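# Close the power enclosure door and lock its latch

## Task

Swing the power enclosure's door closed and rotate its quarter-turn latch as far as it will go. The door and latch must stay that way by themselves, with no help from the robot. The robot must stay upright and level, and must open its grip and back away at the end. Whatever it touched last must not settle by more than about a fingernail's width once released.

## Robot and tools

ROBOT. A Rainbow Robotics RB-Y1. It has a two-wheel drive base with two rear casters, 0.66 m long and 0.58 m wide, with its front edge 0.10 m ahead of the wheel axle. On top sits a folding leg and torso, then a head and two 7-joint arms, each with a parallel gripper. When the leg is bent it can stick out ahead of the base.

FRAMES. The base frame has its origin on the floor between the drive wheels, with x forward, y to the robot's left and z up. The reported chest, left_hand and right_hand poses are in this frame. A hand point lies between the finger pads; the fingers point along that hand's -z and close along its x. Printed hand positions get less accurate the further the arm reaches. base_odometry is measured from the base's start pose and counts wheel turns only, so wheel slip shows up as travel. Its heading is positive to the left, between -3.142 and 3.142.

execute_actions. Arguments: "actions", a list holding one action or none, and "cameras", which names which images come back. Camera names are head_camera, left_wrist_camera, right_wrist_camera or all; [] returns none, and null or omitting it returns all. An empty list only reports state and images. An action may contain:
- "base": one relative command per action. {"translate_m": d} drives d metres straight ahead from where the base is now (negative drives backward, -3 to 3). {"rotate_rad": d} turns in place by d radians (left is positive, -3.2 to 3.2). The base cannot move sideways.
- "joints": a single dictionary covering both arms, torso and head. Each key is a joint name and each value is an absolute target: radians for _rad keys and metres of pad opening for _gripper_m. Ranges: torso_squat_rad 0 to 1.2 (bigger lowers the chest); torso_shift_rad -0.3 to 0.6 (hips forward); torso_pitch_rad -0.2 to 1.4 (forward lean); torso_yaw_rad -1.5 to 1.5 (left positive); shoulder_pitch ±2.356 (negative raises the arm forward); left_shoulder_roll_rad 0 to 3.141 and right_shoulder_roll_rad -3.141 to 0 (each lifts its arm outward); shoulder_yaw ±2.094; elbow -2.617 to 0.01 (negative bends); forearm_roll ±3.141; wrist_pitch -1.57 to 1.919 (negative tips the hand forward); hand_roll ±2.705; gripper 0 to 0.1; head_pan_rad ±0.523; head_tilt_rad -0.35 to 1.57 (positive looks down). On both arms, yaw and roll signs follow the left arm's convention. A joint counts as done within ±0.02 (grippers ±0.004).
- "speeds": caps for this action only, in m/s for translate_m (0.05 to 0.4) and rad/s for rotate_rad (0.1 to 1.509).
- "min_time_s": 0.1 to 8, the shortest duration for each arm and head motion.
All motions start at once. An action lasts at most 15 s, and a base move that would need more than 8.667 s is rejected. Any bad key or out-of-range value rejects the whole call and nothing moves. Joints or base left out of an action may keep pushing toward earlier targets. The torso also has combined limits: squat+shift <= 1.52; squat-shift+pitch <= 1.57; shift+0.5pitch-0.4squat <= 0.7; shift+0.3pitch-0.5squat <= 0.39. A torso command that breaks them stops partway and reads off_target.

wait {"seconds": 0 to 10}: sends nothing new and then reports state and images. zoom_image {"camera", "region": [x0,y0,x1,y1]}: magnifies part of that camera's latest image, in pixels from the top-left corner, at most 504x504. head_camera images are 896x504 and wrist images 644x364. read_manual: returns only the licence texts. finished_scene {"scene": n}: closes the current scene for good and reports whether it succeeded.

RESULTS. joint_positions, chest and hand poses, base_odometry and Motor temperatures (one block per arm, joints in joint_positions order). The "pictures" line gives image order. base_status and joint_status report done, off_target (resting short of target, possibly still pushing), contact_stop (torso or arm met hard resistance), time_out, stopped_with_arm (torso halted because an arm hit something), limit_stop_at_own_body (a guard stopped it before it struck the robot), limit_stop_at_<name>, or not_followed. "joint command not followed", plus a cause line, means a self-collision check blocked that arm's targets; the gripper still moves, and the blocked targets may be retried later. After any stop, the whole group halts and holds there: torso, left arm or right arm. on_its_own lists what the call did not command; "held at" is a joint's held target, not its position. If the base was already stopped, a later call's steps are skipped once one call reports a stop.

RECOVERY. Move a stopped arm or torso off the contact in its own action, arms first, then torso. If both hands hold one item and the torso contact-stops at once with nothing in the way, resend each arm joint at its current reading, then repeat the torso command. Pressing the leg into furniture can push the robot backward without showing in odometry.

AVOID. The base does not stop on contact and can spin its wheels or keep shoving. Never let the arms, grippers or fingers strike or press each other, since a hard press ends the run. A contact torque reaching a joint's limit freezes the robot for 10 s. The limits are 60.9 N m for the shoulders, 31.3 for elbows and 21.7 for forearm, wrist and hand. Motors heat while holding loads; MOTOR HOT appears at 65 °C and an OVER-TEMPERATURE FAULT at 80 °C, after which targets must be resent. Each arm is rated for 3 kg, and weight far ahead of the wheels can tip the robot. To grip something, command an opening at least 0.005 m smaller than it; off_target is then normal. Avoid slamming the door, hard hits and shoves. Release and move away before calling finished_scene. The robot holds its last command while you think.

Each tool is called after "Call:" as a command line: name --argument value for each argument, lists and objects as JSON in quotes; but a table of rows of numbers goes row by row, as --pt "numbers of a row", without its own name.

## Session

Call:
execute_actions --actions '[{"joints":{"head_tilt_rad":-0.05}}]'

Scene clock: 0.97 s.
Motor temperatures (°C, as the motors report them): left_arm=[27 31 29 30 33 37 32] | right_arm=[29 28 28 32 29 35 39]
base_odometry: x=+0.000 y=+0.000 heading=+0.000 (m, m, rad; odometry frame)
base_status: not commanded
joint_positions: torso_squat_rad=+0.350 torso_shift_rad=+0.001 torso_pitch_rad=+0.001 torso_yaw_rad=+0.000 left_shoulder_pitch_rad=-0.032 left_shoulder_roll_rad=-0.002 left_shoulder_yaw_rad=+0.053 left_elbow_rad=-0.190 left_forearm_roll_rad=-0.027 left_wrist_pitch_rad=+0.033 left_hand_roll_rad=+0.028 left_gripper_m=+0.100 right_shoulder_pitch_rad=-0.008 right_shoulder_roll_rad=-0.005 right_shoulder_yaw_rad=-0.026 right_elbow_rad=-0.122 right_forearm_roll_rad=+0.008 right_wrist_pitch_rad=+0.012 right_hand_roll_rad=+0.014 right_gripper_m=+0.099 head_pan_rad=+0.000 head_tilt_rad=-0.050
joint_status: all done
chest: x=-0.2271 y=+0.0002 z=+1.2475 quat_wxyz=(+1.000, +0.000, +0.000, +0.000) (m; base frame)
left_hand: x=-0.1197 y=+0.2228 z=+0.5695 quat_wxyz=(+0.995, +0.001, -0.093, +0.022) (m; base frame)
right_hand: x=-0.1652 y=-0.2250 z=+0.5649 quat_wxyz=(+0.998, -0.004, -0.059, -0.001) (m; base frame)
pictures: head_camera, left_wrist_camera, right_wrist_camera
camera_calibration (this result's frames):
head_camera: T_world_to_cam=[[0.0398759, -0.998968, 0.0217676, -0.0239567], [0.0237247, -0.0208322, -0.999501, 1.51518], [0.998923, 0.0403724, 0.0228695, 0.125189], [0, 0, 0, 1]] pos_world=[-0.160046, 0.00257834, 1.51208]
left_wrist_camera: T_world_to_cam=[[0.981144, -0.0253249, 0.19161, 0.0161013], [-0.135389, -0.797561, 0.587849, -0.134637], [0.137933, -0.602707, -0.785951, 0.682769], [0, 0, 0, 1]] pos_world=[-0.128203, 0.304536, 0.612684]
right_wrist_camera: T_world_to_cam=[[-0.995322, -0.0440219, -0.0860044, -0.135434], [-0.0882365, 0.776788, 0.62355, -0.16029], [0.0393573, 0.628222, -0.777038, 0.670538], [0, 0, 0, 1]] pos_world=[-0.175334, -0.302697, 0.609335]
Images, in order (width x height): head_camera 896x504, left_wrist_camera 644x364, right_wrist_camera 644x364.

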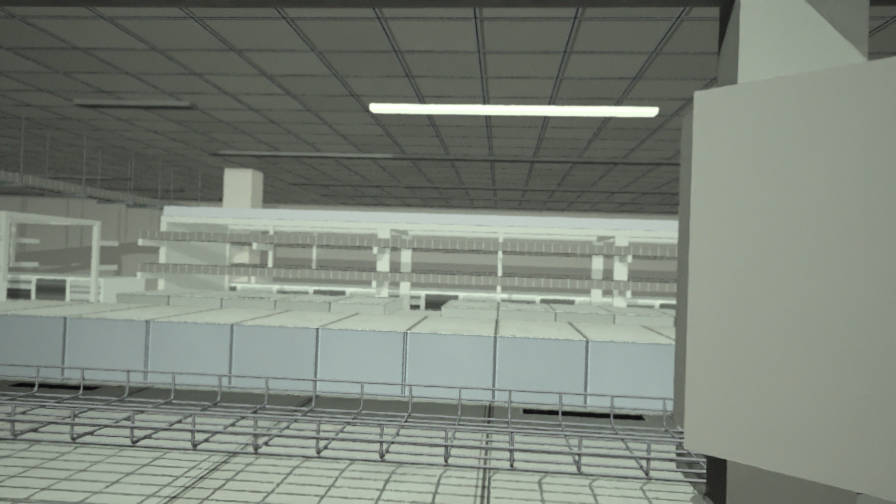

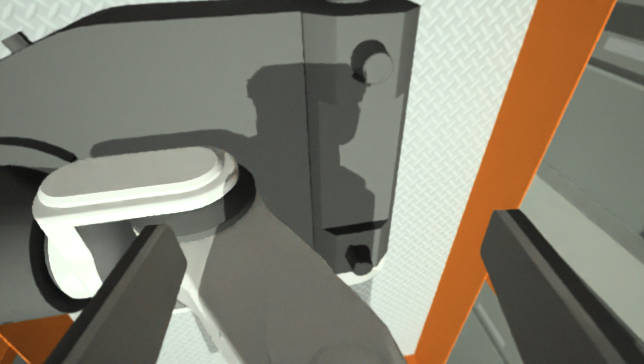

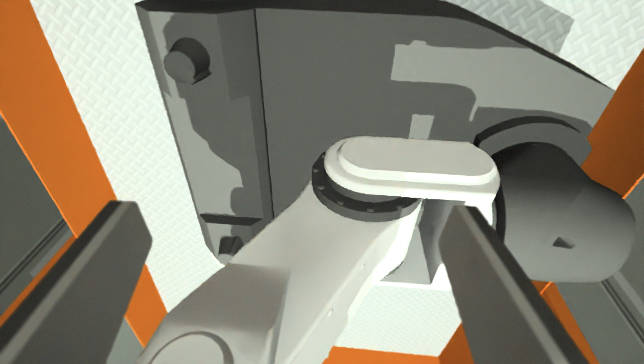

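Mirrored. Prepare the right arm while looking.

Call:
execute_actions --actions '[{"joints":{"head_pan_rad":-0.52,"head_tilt_rad":0.1,"right_elbow_rad":-2.3,"right_wrist_pitch_rad":1.575,"right_shoulder_roll_rad":-0.129,"right_hand_roll_rad":0.35,"right_gripper_m":0.055}}]' --cameras '["head_camera"]'

Call:
execute_actions --actions '[{"joints":{"torso_squat_rad":0.65}}]' --cameras '["head_camera"]'

Scene clock: 8.00 s.
Motor temperatures (°C, as the motors report them): left_arm=[27 31 29 30 32 37 32] | right_arm=[29 28 28 32 29 35 39]
base_odometry: x=+0.000 y=+0.000 heading=+0.000 (m, m, rad; odometry frame)
base_status: not commanded
joint_positions: torso_squat_rad=+0.350 torso_shift_rad=+0.001 torso_pitch_rad=+0.001 torso_yaw_rad=+0.000 left_shoulder_pitch_rad=-0.032 left_shoulder_roll_rad=-0.002 left_shoulder_yaw_rad=+0.053 left_elbow_rad=-0.190 left_forearm_roll_rad=-0.027 left_wrist_pitch_rad=+0.033 left_hand_roll_rad=+0.028 left_gripper_m=+0.100 right_shoulder_pitch_rad=-0.008 right_shoulder_roll_rad=-0.129 right_shoulder_yaw_rad=-0.026 right_elbow_rad=-2.300 right_forearm_roll_rad=+0.008 right_wrist_pitch_rad=+1.575 right_hand_roll_rad=+0.350 right_gripper_m=+0.055 head_pan_rad=-0.520 head_tilt_rad=+0.100
joint_status: all done
chest: x=-0.2271 y=+0.0002 z=+1.2475 quat_wxyz=(+1.000, +0.000, +0.000, +0.000) (m; base frame)
left_hand: x=-0.1198 y=+0.2228 z=+0.5695 quat_wxyz=(+0.995, +0.001, -0.093, +0.022) (m; base frame)
right_hand: x=+0.1702 y=-0.2694 z=+1.0330 quat_wxyz=(+0.915, -0.129, -0.341, +0.172) (m; base frame)
pictures: head_camera
camera_calibration (this result's frames):
head_camera: T_world_to_cam=[[-0.459276, -0.888153, 0.0157922, -0.117664], [-0.119692, 0.0442585, -0.991824, 1.47465], [0.880193, -0.457411, -0.126631, 0.317326], [0, 0, 0, 1]] pos_world=[-0.156845, -0.0246208, 1.50464]
Images, in order (width x height): head_camera 896x504.

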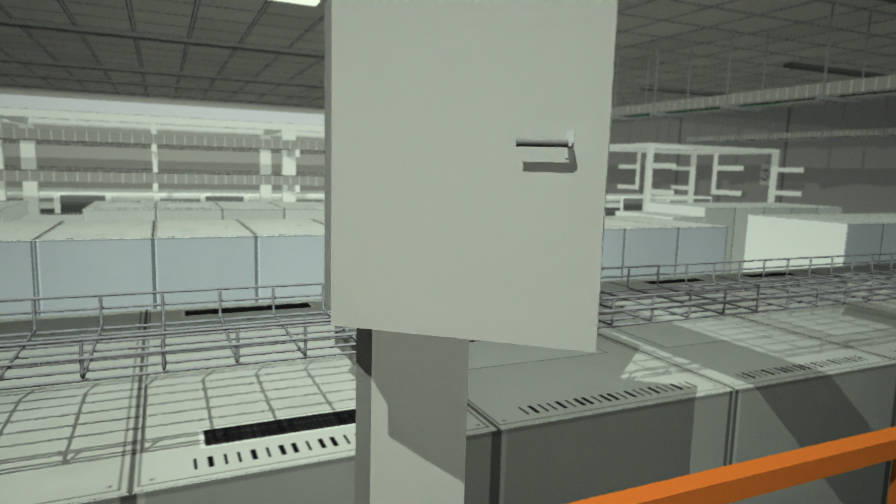

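Scene clock: 9.83 s.
Motor temperatures (°C, as the motors report them): left_arm=[27 31 29 30 32 37 32] | right_arm=[29 28 28 32 29 35 39]
base_odometry: x=+0.000 y=+0.000 heading=+0.000 (m, m, rad; odometry frame)
base_status: not commanded
joint_positions: torso_squat_rad=+0.650 torso_shift_rad=+0.001 torso_pitch_rad=+0.000 torso_yaw_rad=+0.000 left_shoulder_pitch_rad=-0.032 left_shoulder_roll_rad=-0.002 left_shoulder_yaw_rad=+0.053 left_elbow_rad=-0.190 left_forearm_roll_rad=-0.027 left_wrist_pitch_rad=+0.033 left_hand_roll_rad=+0.028 left_gripper_m=+0.100 right_shoulder_pitch_rad=-0.008 right_shoulder_roll_rad=-0.129 right_shoulder_yaw_rad=-0.026 right_elbow_rad=-2.300 right_forearm_roll_rad=+0.008 right_wrist_pitch_rad=+1.575 right_hand_roll_rad=+0.350 right_gripper_m=+0.055 head_pan_rad=-0.520 head_tilt_rad=+0.100
joint_status: all done
chest: x=-0.2274 y=+0.0001 z=+1.1472 quat_wxyz=(+1.000, +0.000, +0.000, +0.000) (m; base frame)
left_hand: x=-0.1198 y=+0.2227 z=+0.4691 quat_wxyz=(+0.995, +0.001, -0.093, +0.022) (m; base frame)
right_hand: x=+0.1700 y=-0.2694 z=+0.9327 quat_wxyz=(+0.915, -0.129, -0.341, +0.172) (m; base frame)
pictures: head_camera
camera_calibration (this result's frames):
head_camera: T_world_to_cam=[[-0.45928, -0.888153, 0.0156845, -0.116089], [-0.11948, 0.0442695, -0.991849, 1.37517], [0.880219, -0.457411, -0.126449, 0.304595], [0, 0, 0, 1]] pos_world=[-0.157122, -0.0246582, 1.4043]
Images, in order (width x height): head_camera 896x504.

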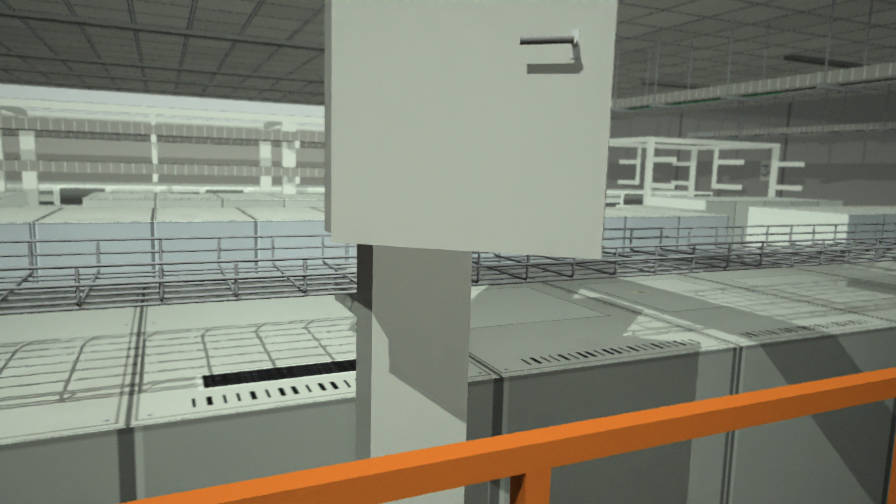

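Call:
execute_actions --actions '[{"joints":{"torso_squat_rad":0.1,"torso_shift_rad":-0.13,"right_shoulder_pitch_rad":-1.537,"right_shoulder_roll_rad":-0.272,"right_shoulder_yaw_rad":-1.158,"right_elbow_rad":-1.492,"right_wrist_pitch_rad":1.408,"right_forearm_roll_rad":0,"right_hand_roll_rad":0.81,"right_gripper_m":0.07},"min_time_s":2.5}]' --cameras '["head_camera","right_wrist_camera"]'

Scene clock: 21.37 s.
Motor temperatures (°C, as the motors report them): left_arm=[27 31 29 30 32 37 32] | right_arm=[30 28 28 32 29 35 39]
base_odometry: x=+0.000 y=+0.000 heading=+0.000 (m, m, rad; odometry frame)
base_status: not commanded
joint_positions: torso_squat_rad=+0.100 torso_shift_rad=-0.130 torso_pitch_rad=+0.001 torso_yaw_rad=+0.000 left_shoulder_pitch_rad=-0.032 left_shoulder_roll_rad=-0.002 left_shoulder_yaw_rad=+0.053 left_elbow_rad=-0.190 left_forearm_roll_rad=-0.027 left_wrist_pitch_rad=+0.033 left_hand_roll_rad=+0.028 left_gripper_m=+0.100 right_shoulder_pitch_rad=-1.537 right_shoulder_roll_rad=-0.272 right_shoulder_yaw_rad=-1.158 right_elbow_rad=-1.492 right_forearm_roll_rad=+0.000 right_wrist_pitch_rad=+1.408 right_hand_roll_rad=+0.810 right_gripper_m=+0.070 head_pan_rad=-0.520 head_tilt_rad=+0.100
joint_status: all done
chest: x=-0.3182 y=+0.0002 z=+1.2805 quat_wxyz=(+1.000, +0.000, +0.000, +0.000) (m; base frame)
left_hand: x=-0.2108 y=+0.2228 z=+0.6025 quat_wxyz=(+0.995, +0.001, -0.093, +0.022) (m; base frame)
right_hand: x=+0.2622 y=-0.4049 z=+1.5359 quat_wxyz=(+0.708, +0.000, -0.707, +0.000) (m; base frame)
pictures: head_camera, right_wrist_camera
camera_calibration (this result's frames):
head_camera: T_world_to_cam=[[-0.459279, -0.888151, 0.0158115, -0.160005], [-0.119751, 0.0442683, -0.991817, 1.49647], [0.880183, -0.457414, -0.126688, 0.401708], [0, 0, 0, 1]] pos_world=[-0.247861, -0.0246082, 1.53764]
right_wrist_camera: T_world_to_cam=[[-0.0319762, -0.0452548, -0.998464, 1.5139], [-0.635213, 0.772198, -0.0146565, 0.533558], [0.771675, 0.633768, -0.0534384, 0.220094], [0, 0, 0, 1]] pos_world=[0.217491, -0.48299, 1.53116]
Images, in order (width x height): head_camera 896x504, right_wrist_camera 644x364.

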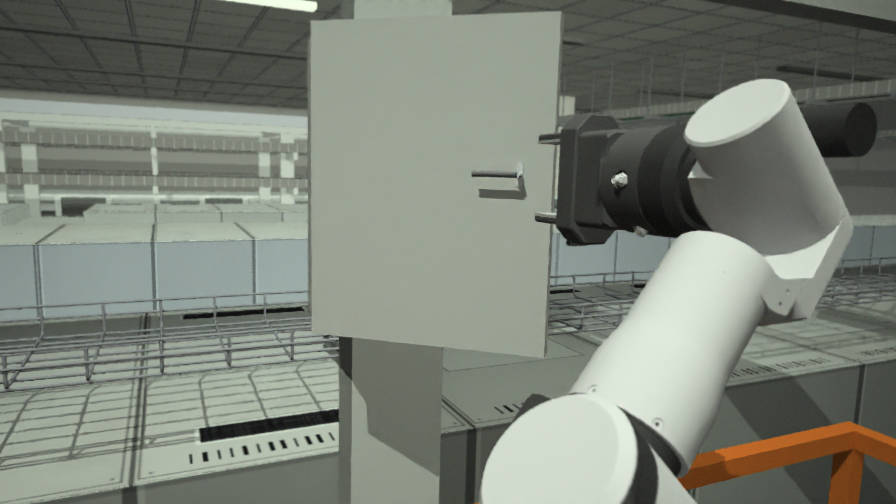

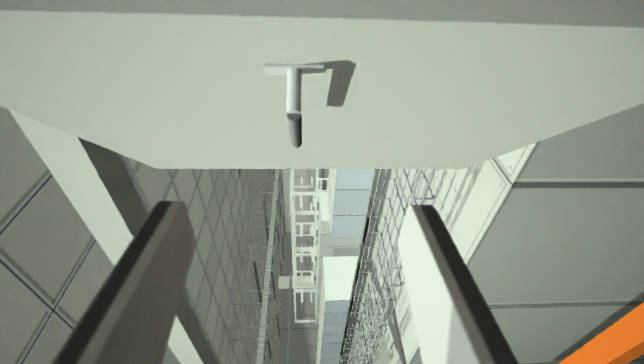

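Call:
execute_actions --actions '[{"base":{"translate_m":0.1},"speeds":{"translate_m":0.06},"joints":{"torso_shift_rad":0.03}}]' --cameras '[]'

Call:
execute_actions --actions '[{"joints":{"torso_shift_rad":0.1,"torso_yaw_rad":-0.12}}]'

Scene clock: 27.27 s.
Motor temperatures (°C, as the motors report them): left_arm=[27 31 29 30 32 37 32] | right_arm=[30 28 28 32 30 35 39]
base_odometry: x=+0.100 y=+0.000 heading=-0.001 (m, m, rad; odometry frame)
base_status: done
joint_positions: torso_squat_rad=+0.100 torso_shift_rad=+0.030 torso_pitch_rad=+0.001 torso_yaw_rad=+0.000 left_shoulder_pitch_rad=-0.032 left_shoulder_roll_rad=-0.002 left_shoulder_yaw_rad=+0.053 left_elbow_rad=-0.190 left_forearm_roll_rad=-0.027 left_wrist_pitch_rad=+0.033 left_hand_roll_rad=+0.028 left_gripper_m=+0.100 right_shoulder_pitch_rad=-1.537 right_shoulder_roll_rad=-0.272 right_shoulder_yaw_rad=-1.158 right_elbow_rad=-1.492 right_forearm_roll_rad=+0.000 right_wrist_pitch_rad=+1.408 right_hand_roll_rad=+0.810 right_gripper_m=+0.070 head_pan_rad=-0.520 head_tilt_rad=+0.100
joint_status: all done
chest: x=-0.2069 y=+0.0002 z=+1.2861 quat_wxyz=(+1.000, +0.000, +0.000, +0.000) (m; base frame)
left_hand: x=-0.0996 y=+0.2228 z=+0.6080 quat_wxyz=(+0.995, +0.001, -0.093, +0.022) (m; base frame)
right_hand: x=+0.3735 y=-0.4050 z=+1.5416 quat_wxyz=(+0.707, +0.000, -0.707, +0.000) (m; base frame)
pictures: none
No camera images: the call's "cameras" was empty. Leave "cameras" out to get every camera's image.

Scene clock: 28.53 s.
Motor temperatures (°C, as the motors report them): left_arm=[27 31 29 30 32 37 32] | right_arm=[30 28 28 32 30 35 39]
base_odometry: x=+0.100 y=+0.000 heading=-0.001 (m, m, rad; odometry frame)
base_status: not commanded
joint_positions: torso_squat_rad=+0.100 torso_shift_rad=+0.100 torso_pitch_rad=+0.001 torso_yaw_rad=-0.120 left_shoulder_pitch_rad=-0.032 left_shoulder_roll_rad=-0.002 left_shoulder_yaw_rad=+0.053 left_elbow_rad=-0.190 left_forearm_roll_rad=-0.027 left_wrist_pitch_rad=+0.033 left_hand_roll_rad=+0.028 left_gripper_m=+0.100 right_shoulder_pitch_rad=-1.537 right_shoulder_roll_rad=-0.272 right_shoulder_yaw_rad=-1.158 right_elbow_rad=-1.492 right_forearm_roll_rad=+0.000 right_wrist_pitch_rad=+1.408 right_hand_roll_rad=+0.810 right_gripper_m=+0.070 head_pan_rad=-0.520 head_tilt_rad=+0.100
joint_status: all done
chest: x=-0.1582 y=+0.0002 z=+1.2829 quat_wxyz=(+0.998, +0.000, +0.000, -0.060) (m; base frame)
left_hand: x=-0.0252 y=+0.2083 z=+0.6048 quat_wxyz=(+0.995, -0.005, -0.093, -0.038) (m; base frame)
right_hand: x=+0.3697 y=-0.4713 z=+1.5384 quat_wxyz=(+0.706, -0.042, -0.705, -0.042) (m; base frame)
pictures: head_camera, left_wrist_camera, right_wrist_camera
camera_calibration (this result's frames):
head_camera: T_world_to_cam=[[-0.561943, -0.827022, 0.0159807, -0.103065], [-0.113814, 0.058169, -0.991798, 1.51892], [0.819309, -0.559152, -0.126814, 0.251799], [0, 0, 0, 1]] pos_world=[-0.0913442, -0.0327969, 1.54004]
left_wrist_camera: T_world_to_cam=[[0.971156, -0.142178, 0.19142, -0.0595956], [-0.229447, -0.775675, 0.587948, -0.16113], [0.0648862, -0.61491, -0.785924, 0.689518], [0, 0, 0, 1]] pos_world=[-0.0238344, 0.290534, 0.648052]
right_wrist_camera: T_world_to_cam=[[-0.037066, -0.0411585, -0.998465, 1.52062], [-0.53853, 0.842477, -0.0147366, 0.650607], [0.841791, 0.537157, -0.0533923, 0.107852], [0, 0, 0, 1]] pos_world=[0.315946, -0.543468, 1.53364]
Images, in order (width x height): head_camera 896x504, left_wrist_camera 644x364, right_wrist_camera 644x364.

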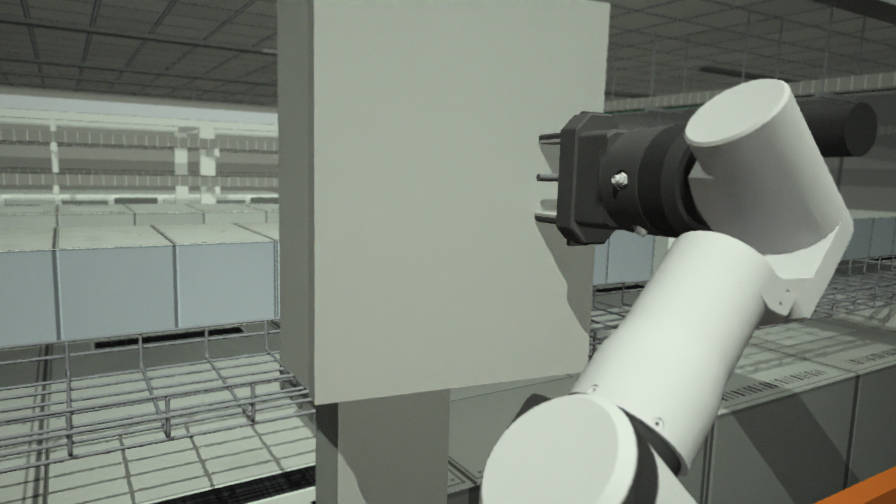

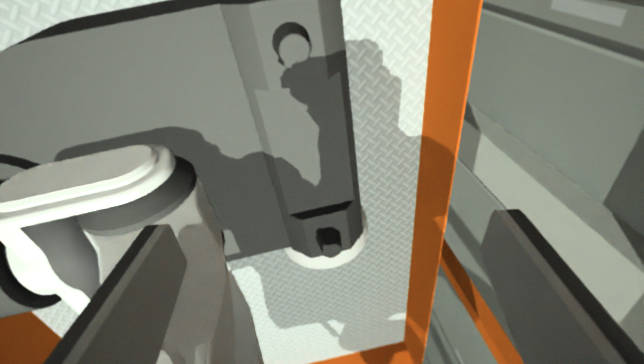

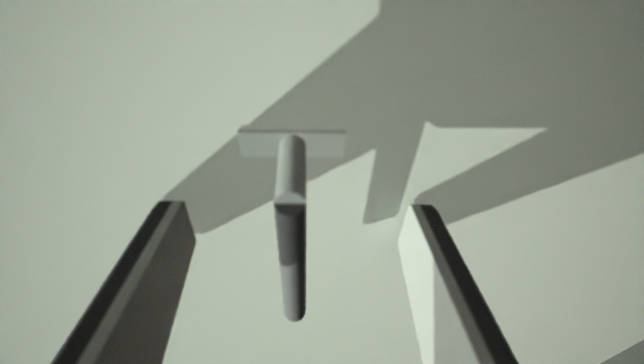

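Door still ajar; push via torso (has contact stop).

Call:
execute_actions --actions '[{"joints":{"torso_shift_rad":0.16,"torso_yaw_rad":-0.13,"torso_squat_rad":0.0,"right_gripper_m":0.04}}]' --cameras '["head_camera","right_wrist_camera"]'

Scene clock: 31.67 s.
Motor temperatures (°C, as the motors report them): left_arm=[27 31 29 30 32 37 32] | right_arm=[30 28 28 32 30 35 39]
base_odometry: x=+0.100 y=+0.000 heading=-0.001 (m, m, rad; odometry frame)
base_status: not commanded
joint_positions: torso_squat_rad=+0.000 torso_shift_rad=+0.160 torso_pitch_rad=+0.000 torso_yaw_rad=-0.130 left_shoulder_pitch_rad=-0.032 left_shoulder_roll_rad=-0.002 left_shoulder_yaw_rad=+0.053 left_elbow_rad=-0.190 left_forearm_roll_rad=-0.027 left_wrist_pitch_rad=+0.033 left_hand_roll_rad=+0.028 left_gripper_m=+0.100 right_shoulder_pitch_rad=-1.537 right_shoulder_roll_rad=-0.273 right_shoulder_yaw_rad=-1.158 right_elbow_rad=-1.493 right_forearm_roll_rad=+0.000 right_wrist_pitch_rad=+1.408 right_hand_roll_rad=+0.810 right_gripper_m=+0.040 head_pan_rad=-0.520 head_tilt_rad=+0.100
joint_status: all done
chest: x=-0.1169 y=+0.0002 z=+1.2810 quat_wxyz=(+0.998, +0.000, +0.000, -0.065) (m; base frame)
left_hand: x=+0.0190 y=+0.2069 z=+0.6031 quat_wxyz=(+0.995, -0.005, -0.093, -0.043) (m; base frame)
right_hand: x=+0.4054 y=-0.4772 z=+1.5374 quat_wxyz=(+0.705, -0.046, -0.706, -0.047) (m; base frame)
pictures: head_camera, right_wrist_camera
camera_calibration (this result's frames):
head_camera: T_world_to_cam=[[-0.57041, -0.821216, 0.0154029, -0.0800543], [-0.112189, 0.0593211, -0.991915, 1.52207], [0.813662, -0.567526, -0.125969, 0.215952], [0, 0, 0, 1]] pos_world=[-0.0506163, -0.0334743, 1.5382]
right_wrist_camera: T_world_to_cam=[[-0.0356331, -0.0408026, -0.998532, 1.52038], [-0.528776, 0.848614, -0.0158069, 0.675413], [0.848013, 0.527436, -0.0518142, 0.0713387], [0, 0, 0, 1]] pos_world=[0.350822, -0.548756, 1.53252]
Images, in order (width x height): head_camera 896x504, right_wrist_camera 644x364.

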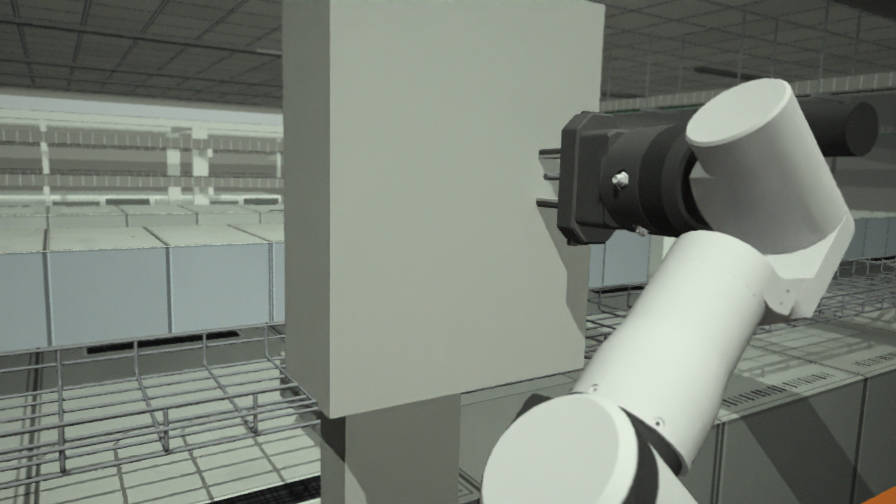

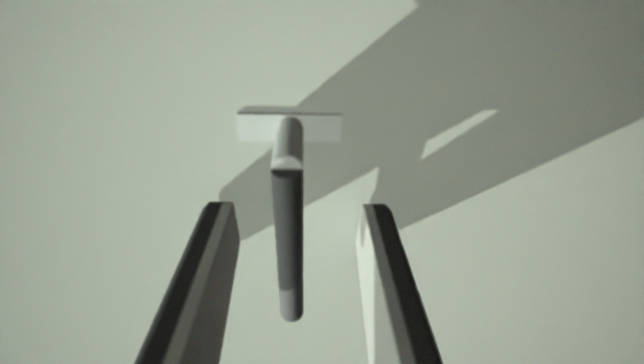

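Call:
execute_actions --actions '[{"joints":{"torso_shift_rad":0.185,"torso_yaw_rad":-0.145,"right_gripper_m":0.002}}]' --cameras '["right_wrist_camera"]'

Call:
execute_actions --actions '[{"joints":{"torso_squat_rad":0.17,"torso_yaw_rad":-0.152,"right_hand_roll_rad":1.35},"min_time_s":1.5}]' --cameras '["right_wrist_camera"]'

Scene clock: 38.63 s.
Motor temperatures (°C, as the motors report them): left_arm=[27 31 29 30 32 37 32] | right_arm=[30 28 28 32 30 35 39]
base_odometry: x=+0.100 y=+0.000 heading=-0.001 (m, m, rad; odometry frame)
base_status: not commanded
joint_positions: torso_squat_rad=+0.001 torso_shift_rad=+0.178 torso_pitch_rad=-0.008 torso_yaw_rad=-0.145 left_shoulder_pitch_rad=-0.032 left_shoulder_roll_rad=-0.002 left_shoulder_yaw_rad=+0.053 left_elbow_rad=-0.190 left_forearm_roll_rad=-0.027 left_wrist_pitch_rad=+0.033 left_hand_roll_rad=+0.028 left_gripper_m=+0.100 right_shoulder_pitch_rad=-1.537 right_shoulder_roll_rad=-0.272 right_shoulder_yaw_rad=-1.158 right_elbow_rad=-1.494 right_forearm_roll_rad=+0.000 right_wrist_pitch_rad=+1.409 right_hand_roll_rad=+0.810 right_gripper_m=+0.005 head_pan_rad=-0.520 head_tilt_rad=+0.100
joint_status: torso_shift_rad contact_stop (moved +0.018 of +0.025); torso_yaw_rad contact_stop (moved -0.015 of -0.015); the others done
chest: x=-0.1068 y=+0.0006 z=+1.2789 quat_wxyz=(+0.997, +0.000, -0.004, -0.073) (m; base frame)
left_hand: x=+0.0376 y=+0.2049 z=+0.6019 quat_wxyz=(+0.994, -0.006, -0.097, -0.050) (m; base frame)
right_hand: x=+0.4062 y=-0.4844 z=+1.5391 quat_wxyz=(+0.702, -0.051, -0.708, -0.052) (m; base frame)
pictures: right_wrist_camera
camera_calibration (this result's frames):
right_wrist_camera: T_world_to_cam=[[-0.0291192, -0.0401986, -0.998767, 1.51987], [-0.516384, 0.856137, -0.0194027, 0.686128], [0.855862, 0.515182, -0.045688, 0.0559279], [0, 0, 0, 1]] pos_world=[0.350696, -0.555136, 1.53386]
Images, in order (width x height): right_wrist_camera 644x364.

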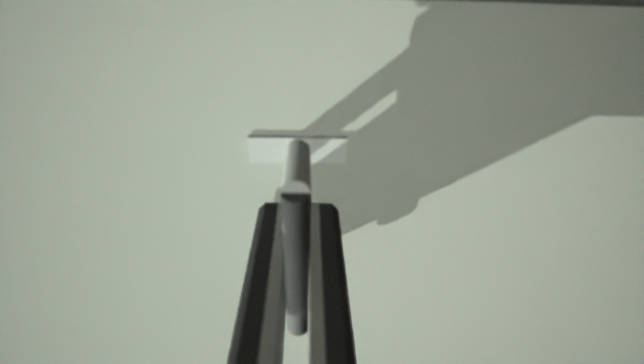

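not run: a stop came earlier in this reply.

Call:
execute_actions --actions '[{"joints":{"torso_squat_rad":0.19,"torso_shift_rad":0.178,"torso_pitch_rad":-0.008,"torso_yaw_rad":-0.15,"right_hand_roll_rad":1.4,"right_gripper_m":0}}]' --cameras '["right_wrist_camera"]'

Call:
execute_actions --actions '[{"joints":{"torso_squat_rad":0.25,"torso_shift_rad":0.19,"torso_yaw_rad":-0.168,"right_hand_roll_rad":1.95}}]' --cameras '["right_wrist_camera"]'

Scene clock: 44.60 s.
Motor temperatures (°C, as the motors report them): left_arm=[27 31 29 30 32 37 32] | right_arm=[30 28 28 32 30 36 39]
base_odometry: x=+0.100 y=+0.000 heading=-0.001 (m, m, rad; odometry frame)
base_status: not commanded
joint_positions: torso_squat_rad=+0.190 torso_shift_rad=+0.178 torso_pitch_rad=-0.009 torso_yaw_rad=-0.150 left_shoulder_pitch_rad=-0.032 left_shoulder_roll_rad=-0.002 left_shoulder_yaw_rad=+0.053 left_elbow_rad=-0.190 left_forearm_roll_rad=-0.027 left_wrist_pitch_rad=+0.033 left_hand_roll_rad=+0.028 left_gripper_m=+0.100 right_shoulder_pitch_rad=-1.541 right_shoulder_roll_rad=-0.272 right_shoulder_yaw_rad=-1.157 right_elbow_rad=-1.493 right_forearm_roll_rad=-0.001 right_wrist_pitch_rad=+1.407 right_hand_roll_rad=+1.399 right_gripper_m=+0.011 head_pan_rad=-0.520 head_tilt_rad=+0.100
joint_status: right_gripper_m off_target (ended at +0.011, target +0.000); the others done
chest: x=-0.1093 y=+0.0006 z=+1.2665 quat_wxyz=(+0.997, +0.000, -0.005, -0.075) (m; base frame)
left_hand: x=+0.0365 y=+0.2042 z=+0.5896 quat_wxyz=(+0.994, -0.006, -0.098, -0.053) (m; base frame)
right_hand: x=+0.4011 y=-0.4854 z=+1.5305 quat_wxyz=(+0.685, -0.257, -0.665, +0.153) (m; base frame)
pictures: right_wrist_camera
camera_calibration (this result's frames):
right_wrist_camera: T_world_to_cam=[[-0.106199, -0.583278, -0.8053, 0.982264], [-0.527571, 0.719539, -0.451588, 1.28388], [0.842847, 0.376895, -0.384135, 0.516573], [0, 0, 0, 1]] pos_world=[0.346262, -0.545562, 1.56924]
Images, in order (width x height): right_wrist_camera 644x364.

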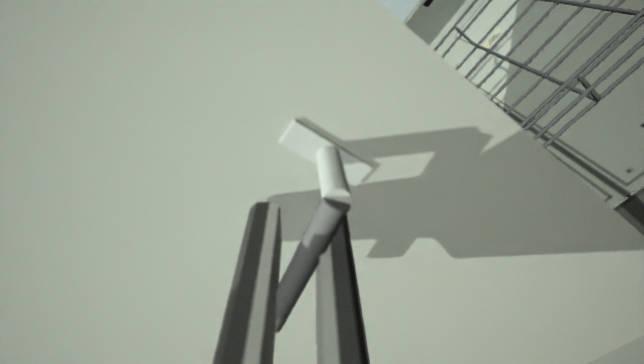

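Scene clock: 45.57 s.
Motor temperatures (°C, as the motors report them): left_arm=[27 31 29 30 32 37 32] | right_arm=[30 28 28 32 30 36 39]
base_odometry: x=+0.100 y=+0.000 heading=-0.001 (m, m, rad; odometry frame)
base_status: not commanded
joint_positions: torso_squat_rad=+0.250 torso_shift_rad=+0.190 torso_pitch_rad=-0.008 torso_yaw_rad=-0.167 left_shoulder_pitch_rad=-0.032 left_shoulder_roll_rad=-0.002 left_shoulder_yaw_rad=+0.053 left_elbow_rad=-0.190 left_forearm_roll_rad=-0.027 left_wrist_pitch_rad=+0.033 left_hand_roll_rad=+0.028 left_gripper_m=+0.100 right_shoulder_pitch_rad=-1.541 right_shoulder_roll_rad=-0.270 right_shoulder_yaw_rad=-1.157 right_elbow_rad=-1.492 right_forearm_roll_rad=-0.002 right_wrist_pitch_rad=+1.408 right_hand_roll_rad=+1.949 right_gripper_m=+0.012 head_pan_rad=-0.520 head_tilt_rad=+0.100
joint_status: all done
chest: x=-0.1025 y=+0.0007 z=+1.2560 quat_wxyz=(+0.996, +0.000, -0.004, -0.084) (m; base frame)
left_hand: x=+0.0464 y=+0.2016 z=+0.5790 quat_wxyz=(+0.993, -0.007, -0.097, -0.061) (m; base frame)
right_hand: x=+0.4005 y=-0.4929 z=+1.5189 quat_wxyz=(+0.621, -0.431, -0.566, +0.329) (m; base frame)
pictures: right_wrist_camera
camera_calibration (this result's frames):
right_wrist_camera: T_world_to_cam=[[-0.176195, -0.909408, -0.37674, 0.184813], [-0.56784, 0.406529, -0.715746, 1.54676], [0.80406, 0.087817, -0.588026, 0.69823], [0, 0, 0, 1]] pos_world=[0.349454, -0.522046, 1.58729]
Images, in order (width x height): right_wrist_camera 644x364.

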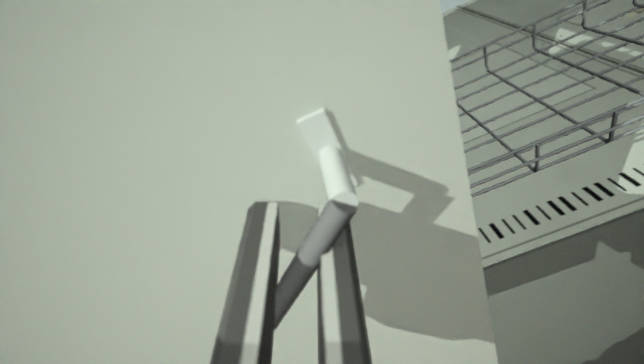

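Call:
execute_actions --actions '[{"joints":{"torso_squat_rad":0.29,"torso_shift_rad":0.205,"torso_yaw_rad":-0.19,"right_hand_roll_rad":2.3}}]' --cameras '["right_wrist_camera"]'

Call:
execute_actions --actions '[{"joints":{"torso_shift_rad":0.22,"torso_yaw_rad":-0.22,"right_hand_roll_rad":2.65}}]' --cameras '["right_wrist_camera"]'

Scene clock: 49.90 s.
Motor temperatures (°C, as the motors report them): left_arm=[27 31 29 30 32 37 32] | right_arm=[30 28 28 32 30 36 39]
base_odometry: x=+0.100 y=+0.000 heading=-0.001 (m, m, rad; odometry frame)
base_status: not commanded
joint_positions: torso_squat_rad=+0.264 torso_shift_rad=+0.196 torso_pitch_rad=-0.008 torso_yaw_rad=-0.174 left_shoulder_pitch_rad=-0.032 left_shoulder_roll_rad=-0.002 left_shoulder_yaw_rad=+0.053 left_elbow_rad=-0.190 left_forearm_roll_rad=-0.027 left_wrist_pitch_rad=+0.033 left_hand_roll_rad=+0.028 left_gripper_m=+0.100 right_shoulder_pitch_rad=-1.539 right_shoulder_roll_rad=-0.271 right_shoulder_yaw_rad=-1.157 right_elbow_rad=-1.492 right_forearm_roll_rad=-0.001 right_wrist_pitch_rad=+1.407 right_hand_roll_rad=+2.299 right_gripper_m=+0.013 head_pan_rad=-0.520 head_tilt_rad=+0.100
joint_status: torso_squat_rad contact_stop (moved +0.014 of +0.040); the others done
on_its_own: torso_squat_rad is held at +0.264, not at your +0.290, since a contact_stop
chest: x=-0.0992 y=+0.0004 z=+1.2527 quat_wxyz=(+0.996, +0.000, -0.004, -0.087) (m; base frame)
left_hand: x=+0.0509 y=+0.2007 z=+0.5758 quat_wxyz=(+0.993, -0.007, -0.097, -0.065) (m; base frame)
right_hand: x=+0.4005 y=-0.4976 z=+1.5144 quat_wxyz=(+0.556, -0.525, -0.480, +0.430) (m; base frame)
pictures: right_wrist_camera
camera_calibration (this result's frames):
right_wrist_camera: T_world_to_cam=[[-0.200752, -0.978927, -0.0374129, -0.359827], [-0.609506, 0.15471, -0.777539, 1.53043], [0.766943, -0.133289, -0.62772, 0.660928], [0, 0, 0, 1]] pos_world=[0.353673, -0.500921, 1.59138]
Images, in order (width x height): right_wrist_camera 644x364.

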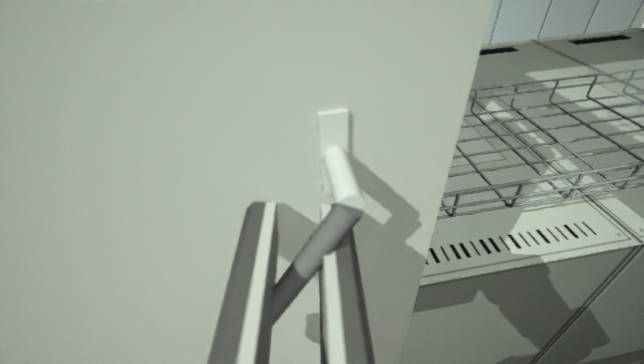

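not run: a stop came earlier in this reply.

Call:
execute_actions --actions '[{"joints":{"right_forearm_roll_rad":0.07,"right_hand_roll_rad":2.5},"min_time_s":2.5}]' --cameras '["right_wrist_camera"]'

Call:
execute_actions --actions '[{"joints":{"right_forearm_roll_rad":0.11,"right_wrist_pitch_rad":1.365,"right_hand_roll_rad":2.7},"min_time_s":2.5}]' --cameras '["right_wrist_camera"]'

Scene clock: 55.23 s.
Motor temperatures (°C, as the motors report them): left_arm=[27 31 29 30 32 37 32] | right_arm=[30 28 28 32 30 36 39]
base_odometry: x=+0.100 y=+0.000 heading=-0.001 (m, m, rad; odometry frame)
base_status: not commanded
joint_positions: torso_squat_rad=+0.264 torso_shift_rad=+0.196 torso_pitch_rad=-0.008 torso_yaw_rad=-0.174 left_shoulder_pitch_rad=-0.032 left_shoulder_roll_rad=-0.002 left_shoulder_yaw_rad=+0.053 left_elbow_rad=-0.190 left_forearm_roll_rad=-0.027 left_wrist_pitch_rad=+0.033 left_hand_roll_rad=+0.028 left_gripper_m=+0.100 right_shoulder_pitch_rad=-1.544 right_shoulder_roll_rad=-0.270 right_shoulder_yaw_rad=-1.156 right_elbow_rad=-1.491 right_forearm_roll_rad=+0.016 right_wrist_pitch_rad=+1.405 right_hand_roll_rad=+2.334 right_gripper_m=+0.012 head_pan_rad=-0.520 head_tilt_rad=+0.100
joint_status: right_forearm_roll_rad contact_stop (moved +0.017 of +0.071); right_hand_roll_rad contact_stop_at_right_forearm_roll_rad (moved +0.034 of +0.201)
on_its_own: torso_squat_rad is held at +0.264, not at your +0.290, since a contact_stop; right_forearm_roll_rad is held at +0.016, not at your +0.070, since a contact_stop; right_hand_roll_rad is held at +2.334, not at your +2.500, since a contact_stop
chest: x=-0.0990 y=+0.0002 z=+1.2527 quat_wxyz=(+0.996, +0.000, -0.004, -0.087) (m; base frame)
left_hand: x=+0.0509 y=+0.2007 z=+0.5759 quat_wxyz=(+0.993, -0.007, -0.097, -0.065) (m; base frame)
right_hand: x=+0.4005 y=-0.4989 z=+1.5142 quat_wxyz=(+0.552, -0.534, -0.466, +0.440) (m; base frame)
pictures: right_wrist_camera
camera_calibration (this result's frames):
right_wrist_camera: T_world_to_cam=[[-0.210388, -0.977618, 0.000410049, -0.413829], [-0.618856, 0.132856, -0.774188, 1.51815], [0.756805, -0.163134, -0.632956, 0.657683], [0, 0, 0, 1]] pos_world=[0.354715, -0.498972, 1.59179]
Images, in order (width x height): right_wrist_camera 644x364.

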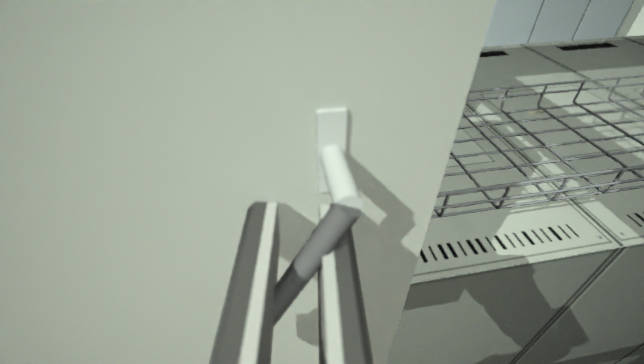

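not run: a stop came earlier in this reply.

Call:
execute_actions --actions '[{"joints":{"right_hand_roll_rad":2.7},"min_time_s":1}]' --cameras '["right_wrist_camera"]'

Call:
execute_actions --actions '[{"joints":{"right_hand_roll_rad":2.15,"right_gripper_m":0.02}}]' --cameras '["right_wrist_camera"]'

Scene clock: 59.83 s.
Motor temperatures (°C, as the motors report them): left_arm=[27 31 29 30 32 37 32] | right_arm=[30 28 28 32 30 36 39]
base_odometry: x=+0.100 y=+0.000 heading=-0.001 (m, m, rad; odometry frame)
base_status: not commanded
joint_positions: torso_squat_rad=+0.264 torso_shift_rad=+0.196 torso_pitch_rad=-0.008 torso_yaw_rad=-0.174 left_shoulder_pitch_rad=-0.032 left_shoulder_roll_rad=-0.002 left_shoulder_yaw_rad=+0.053 left_elbow_rad=-0.190 left_forearm_roll_rad=-0.027 left_wrist_pitch_rad=+0.033 left_hand_roll_rad=+0.028 left_gripper_m=+0.100 right_shoulder_pitch_rad=-1.542 right_shoulder_roll_rad=-0.272 right_shoulder_yaw_rad=-1.158 right_elbow_rad=-1.491 right_forearm_roll_rad=+0.017 right_wrist_pitch_rad=+1.405 right_hand_roll_rad=+2.699 right_gripper_m=+0.017 head_pan_rad=-0.520 head_tilt_rad=+0.100
joint_status: all done
on_its_own: torso_squat_rad is held at +0.264, not at your +0.290, since a contact_stop; right_forearm_roll_rad is held at +0.016, not at your +0.070, since a contact_stop
chest: x=-0.0989 y=-0.0004 z=+1.2527 quat_wxyz=(+0.996, +0.001, -0.004, -0.087) (m; base frame)
left_hand: x=+0.0509 y=+0.2008 z=+0.5760 quat_wxyz=(+0.993, -0.006, -0.097, -0.065) (m; base frame)
right_hand: x=+0.3999 y=-0.5020 z=+1.5120 quat_wxyz=(+0.466, -0.609, -0.360, +0.532) (m; base frame)
pictures: right_wrist_camera
camera_calibration (this result's frames):
right_wrist_camera: T_world_to_cam=[[-0.202573, -0.91257, 0.355219, -0.923896], [-0.671131, -0.13478, -0.728984, 1.33473], [0.713125, -0.386071, -0.585151, 0.489548], [0, 0, 0, 1]] pos_world=[0.359512, -0.474226, 1.58764]
Images, in order (width x height): right_wrist_camera 644x364.

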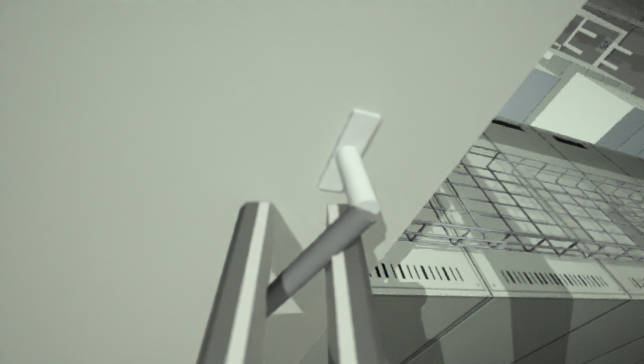

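Scene clock: 60.93 s.
Motor temperatures (°C, as the motors report them): left_arm=[27 31 29 30 32 37 32] | right_arm=[30 28 28 32 30 36 39]
base_odometry: x=+0.100 y=+0.000 heading=-0.001 (m, m, rad; odometry frame)
base_status: not commanded
joint_positions: torso_squat_rad=+0.264 torso_shift_rad=+0.196 torso_pitch_rad=-0.008 torso_yaw_rad=-0.174 left_shoulder_pitch_rad=-0.032 left_shoulder_roll_rad=-0.002 left_shoulder_yaw_rad=+0.053 left_elbow_rad=-0.190 left_forearm_roll_rad=-0.027 left_wrist_pitch_rad=+0.033 left_hand_roll_rad=+0.028 left_gripper_m=+0.100 right_shoulder_pitch_rad=-1.543 right_shoulder_roll_rad=-0.271 right_shoulder_yaw_rad=-1.157 right_elbow_rad=-1.491 right_forearm_roll_rad=+0.016 right_wrist_pitch_rad=+1.406 right_hand_roll_rad=+2.150 right_gripper_m=+0.020 head_pan_rad=-0.520 head_tilt_rad=+0.100
joint_status: all done
on_its_own: torso_squat_rad is held at +0.264, not at your +0.290, since a contact_stop; right_forearm_roll_rad is held at +0.016, not at your +0.070, since a contact_stop
chest: x=-0.0991 y=+0.0001 z=+1.2527 quat_wxyz=(+0.996, +0.000, -0.004, -0.087) (m; base frame)
left_hand: x=+0.0509 y=+0.2007 z=+0.5759 quat_wxyz=(+0.993, -0.007, -0.097, -0.065) (m; base frame)
right_hand: x=+0.3999 y=-0.5002 z=+1.5133 quat_wxyz=(+0.591, -0.489, -0.512, +0.387) (m; base frame)
pictures: right_wrist_camera
camera_calibration (this result's frames):
right_wrist_camera: T_world_to_cam=[[-0.209058, -0.960742, -0.182399, -0.130627], [-0.594081, 0.272931, -0.756688, 1.55098], [0.776764, -0.0498324, -0.627817, 0.698248], [0, 0, 0, 1]] pos_world=[0.351725, -0.514015, 1.58815]
Images, in order (width x height): right_wrist_camera 644x364.

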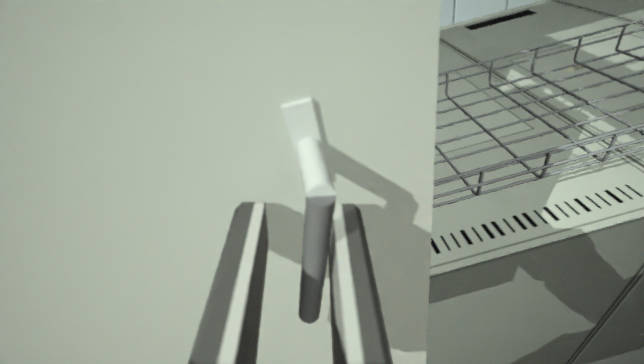

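Call:
execute_actions --actions '[{"joints":{"torso_yaw_rad":-0.21,"torso_squat_rad":0.3,"torso_shift_rad":0.22}}]' --cameras '[]'

Call:
execute_actions --actions '[{"joints":{"right_hand_roll_rad":2.65},"min_time_s":1}]' --cameras '["right_wrist_camera"]'

Scene clock: 65.33 s.
Motor temperatures (°C, as the motors report them): left_arm=[27 31 29 30 32 37 32] | right_arm=[30 28 28 32 30 36 39]
base_odometry: x=+0.100 y=+0.000 heading=-0.001 (m, m, rad; odometry frame)
base_status: not commanded
joint_positions: torso_squat_rad=+0.300 torso_shift_rad=+0.220 torso_pitch_rad=-0.009 torso_yaw_rad=-0.209 left_shoulder_pitch_rad=-0.032 left_shoulder_roll_rad=-0.002 left_shoulder_yaw_rad=+0.053 left_elbow_rad=-0.190 left_forearm_roll_rad=-0.027 left_wrist_pitch_rad=+0.033 left_hand_roll_rad=+0.028 left_gripper_m=+0.100 right_shoulder_pitch_rad=-1.547 right_shoulder_roll_rad=-0.269 right_shoulder_yaw_rad=-1.155 right_elbow_rad=-1.491 right_forearm_roll_rad=+0.015 right_wrist_pitch_rad=+1.406 right_hand_roll_rad=+2.150 right_gripper_m=+0.021 head_pan_rad=-0.520 head_tilt_rad=+0.100
joint_status: all done
on_its_own: right_forearm_roll_rad is held at +0.016, not at your +0.070, since a contact_stop
chest: x=-0.0847 y=+0.0008 z=+1.2425 quat_wxyz=(+0.995, +0.000, -0.004, -0.105) (m; base frame)
left_hand: x=+0.0727 y=+0.1954 z=+0.5656 quat_wxyz=(+0.992, -0.009, -0.097, -0.082) (m; base frame)
right_hand: x=+0.3970 y=-0.5137 z=+1.5062 quat_wxyz=(+0.595, -0.498, -0.505, +0.378) (m; base frame)
pictures: none
No camera images: the call's "cameras" was empty. Leave "cameras" out to get every camera's image.

Scene clock: 66.63 s.
Motor temperatures (°C, as the motors report them): left_arm=[27 31 29 30 32 37 32] | right_arm=[30 28 28 32 30 36 39]
base_odometry: x=+0.100 y=+0.000 heading=+0.000 (m, m, rad; odometry frame)
base_status: not commanded
joint_positions: torso_squat_rad=+0.300 torso_shift_rad=+0.220 torso_pitch_rad=-0.009 torso_yaw_rad=-0.209 left_shoulder_pitch_rad=-0.032 left_shoulder_roll_rad=-0.002 left_shoulder_yaw_rad=+0.053 left_elbow_rad=-0.190 left_forearm_roll_rad=-0.027 left_wrist_pitch_rad=+0.033 left_hand_roll_rad=+0.028 left_gripper_m=+0.100 right_shoulder_pitch_rad=-1.551 right_shoulder_roll_rad=-0.268 right_shoulder_yaw_rad=-1.153 right_elbow_rad=-1.491 right_forearm_roll_rad=+0.013 right_wrist_pitch_rad=+1.406 right_hand_roll_rad=+2.650 right_gripper_m=+0.021 head_pan_rad=-0.520 head_tilt_rad=+0.100
joint_status: all done
on_its_own: right_forearm_roll_rad is held at +0.016, not at your +0.070, since a contact_stop
chest: x=-0.0847 y=+0.0014 z=+1.2425 quat_wxyz=(+0.995, -0.001, -0.004, -0.104) (m; base frame)
left_hand: x=+0.0727 y=+0.1953 z=+0.5654 quat_wxyz=(+0.992, -0.010, -0.097, -0.082) (m; base frame)
right_hand: x=+0.3970 y=-0.5110 z=+1.5098 quat_wxyz=(+0.480, -0.610, -0.367, +0.513) (m; base frame)
pictures: right_wrist_camera
camera_calibration (this result's frames):
right_wrist_camera: T_world_to_cam=[[-0.232113, -0.920198, 0.315214, -0.863701], [-0.659211, -0.0894722, -0.746617, 1.37505], [0.715238, -0.381092, -0.585836, 0.489581], [0, 0, 0, 1]] pos_world=[0.355805, -0.485171, 1.5857]
Images, in order (width x height): right_wrist_camera 644x364.

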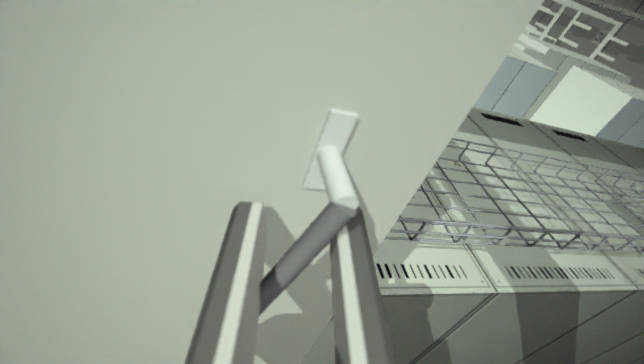

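Call:
execute_actions --actions '[{"base":{"translate_m":0.011},"joints":{"right_hand_roll_rad":2.25,"right_gripper_m":0.014}}]' --cameras '["right_wrist_camera"]'

Call:
execute_actions --actions '[{"joints":{"right_hand_roll_rad":2.65,"right_gripper_m":0,"right_forearm_roll_rad":0.04,"right_wrist_pitch_rad":1.38},"min_time_s":2}]' --cameras '["right_wrist_camera"]'

Scene clock: 71.20 s.
Motor temperatures (°C, as the motors report them): left_arm=[27 31 29 30 32 37 32] | right_arm=[30 28 28 32 32 36 39]
base_odometry: x=+0.111 y=+0.000 heading=-0.002 (m, m, rad; odometry frame)
base_status: done
joint_positions: torso_squat_rad=+0.300 torso_shift_rad=+0.219 torso_pitch_rad=-0.011 torso_yaw_rad=-0.210 left_shoulder_pitch_rad=-0.032 left_shoulder_roll_rad=-0.002 left_shoulder_yaw_rad=+0.053 left_elbow_rad=-0.190 left_forearm_roll_rad=-0.027 left_wrist_pitch_rad=+0.033 left_hand_roll_rad=+0.028 left_gripper_m=+0.100 right_shoulder_pitch_rad=-1.547 right_shoulder_roll_rad=-0.268 right_shoulder_yaw_rad=-1.154 right_elbow_rad=-1.493 right_forearm_roll_rad=+0.015 right_wrist_pitch_rad=+1.408 right_hand_roll_rad=+2.250 right_gripper_m=+0.016 head_pan_rad=-0.520 head_tilt_rad=+0.100
joint_status: all done
on_its_own: right_forearm_roll_rad is held at +0.016, not at your +0.070, since a contact_stop
chest: x=-0.0863 y=+0.0016 z=+1.2426 quat_wxyz=(+0.994, +0.000, -0.006, -0.105) (m; base frame)
left_hand: x=+0.0728 y=+0.1954 z=+0.5659 quat_wxyz=(+0.992, -0.009, -0.098, -0.083) (m; base frame)
right_hand: x=+0.3940 y=-0.5127 z=+1.5082 quat_wxyz=(+0.574, -0.524, -0.480, +0.407) (m; base frame)
pictures: right_wrist_camera
camera_calibration (this result's frames):
right_wrist_camera: T_world_to_cam=[[-0.240596, -0.967313, -0.0801201, -0.290045], [-0.596739, 0.212515, -0.773783, 1.54291], [0.765517, -0.138358, -0.628363, 0.658944], [0, 0, 0, 1]] pos_world=[0.346498, -0.517286, 1.5847]
Images, in order (width x height): right_wrist_camera 644x364.

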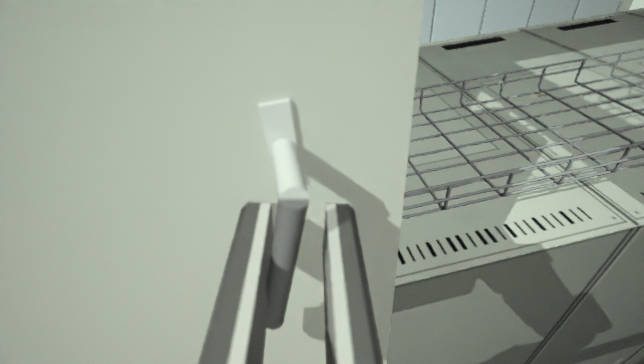

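Scene clock: 72.20 s.
Motor temperatures (°C, as the motors report them): left_arm=[27 31 29 30 32 37 32] | right_arm=[30 28 28 32 32 37 39]
base_odometry: x=+0.111 y=+0.000 heading=-0.002 (m, m, rad; odometry frame)
base_status: not commanded
joint_positions: torso_squat_rad=+0.300 torso_shift_rad=+0.219 torso_pitch_rad=-0.011 torso_yaw_rad=-0.210 left_shoulder_pitch_rad=-0.032 left_shoulder_roll_rad=-0.002 left_shoulder_yaw_rad=+0.053 left_elbow_rad=-0.190 left_forearm_roll_rad=-0.027 left_wrist_pitch_rad=+0.033 left_hand_roll_rad=+0.028 left_gripper_m=+0.100 right_shoulder_pitch_rad=-1.551 right_shoulder_roll_rad=-0.264 right_shoulder_yaw_rad=-1.152 right_elbow_rad=-1.495 right_forearm_roll_rad=+0.014 right_wrist_pitch_rad=+1.413 right_hand_roll_rad=+2.251 right_gripper_m=+0.007 head_pan_rad=-0.520 head_tilt_rad=+0.100
joint_status: right_forearm_roll_rad contact_stop_at_right_wrist_pitch_rad (moved -0.001 of +0.025); right_wrist_pitch_rad contact_stop (moved +0.004 of -0.028); right_hand_roll_rad contact_stop_at_right_wrist_pitch_rad (moved +0.001 of +0.400); right_gripper_m off_target (ended at +0.007, target +0.000)
on_its_own: right_forearm_roll_rad is held at +0.015, not at your +0.040, since a contact_stop; right_wrist_pitch_rad is held at +1.409, not at your +1.380, since a contact_stop; right_hand_roll_rad is held at +2.251, not at your +2.650, since a contact_stop
chest: x=-0.0864 y=+0.0015 z=+1.2427 quat_wxyz=(+0.994, +0.000, -0.006, -0.105) (m; base frame)
left_hand: x=+0.0728 y=+0.1954 z=+0.5660 quat_wxyz=(+0.992, -0.009, -0.098, -0.083) (m; base frame)
right_hand: x=+0.3948 y=-0.5088 z=+1.5099 quat_wxyz=(+0.572, -0.523, -0.481, +0.409) (m; base frame)
pictures: right_wrist_camera
camera_calibration (this result's frames):
right_wrist_camera: T_world_to_cam=[[-0.232605, -0.969499, -0.0772389, -0.294526], [-0.597576, 0.205126, -0.77513, 1.54247], [0.767332, -0.134143, -0.627063, 0.65935], [0, 0, 0, 1]] pos_world=[0.347294, -0.513495, 1.58632]
Images, in order (width x height): right_wrist_camera 644x364.

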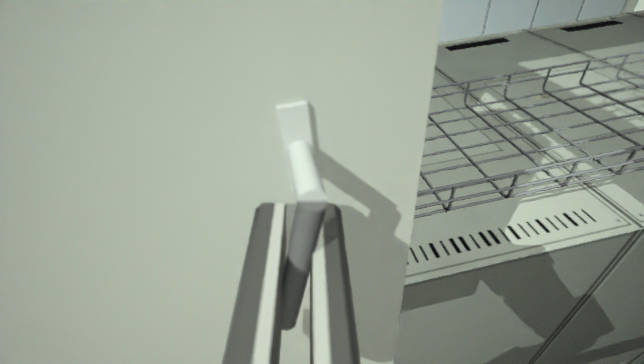

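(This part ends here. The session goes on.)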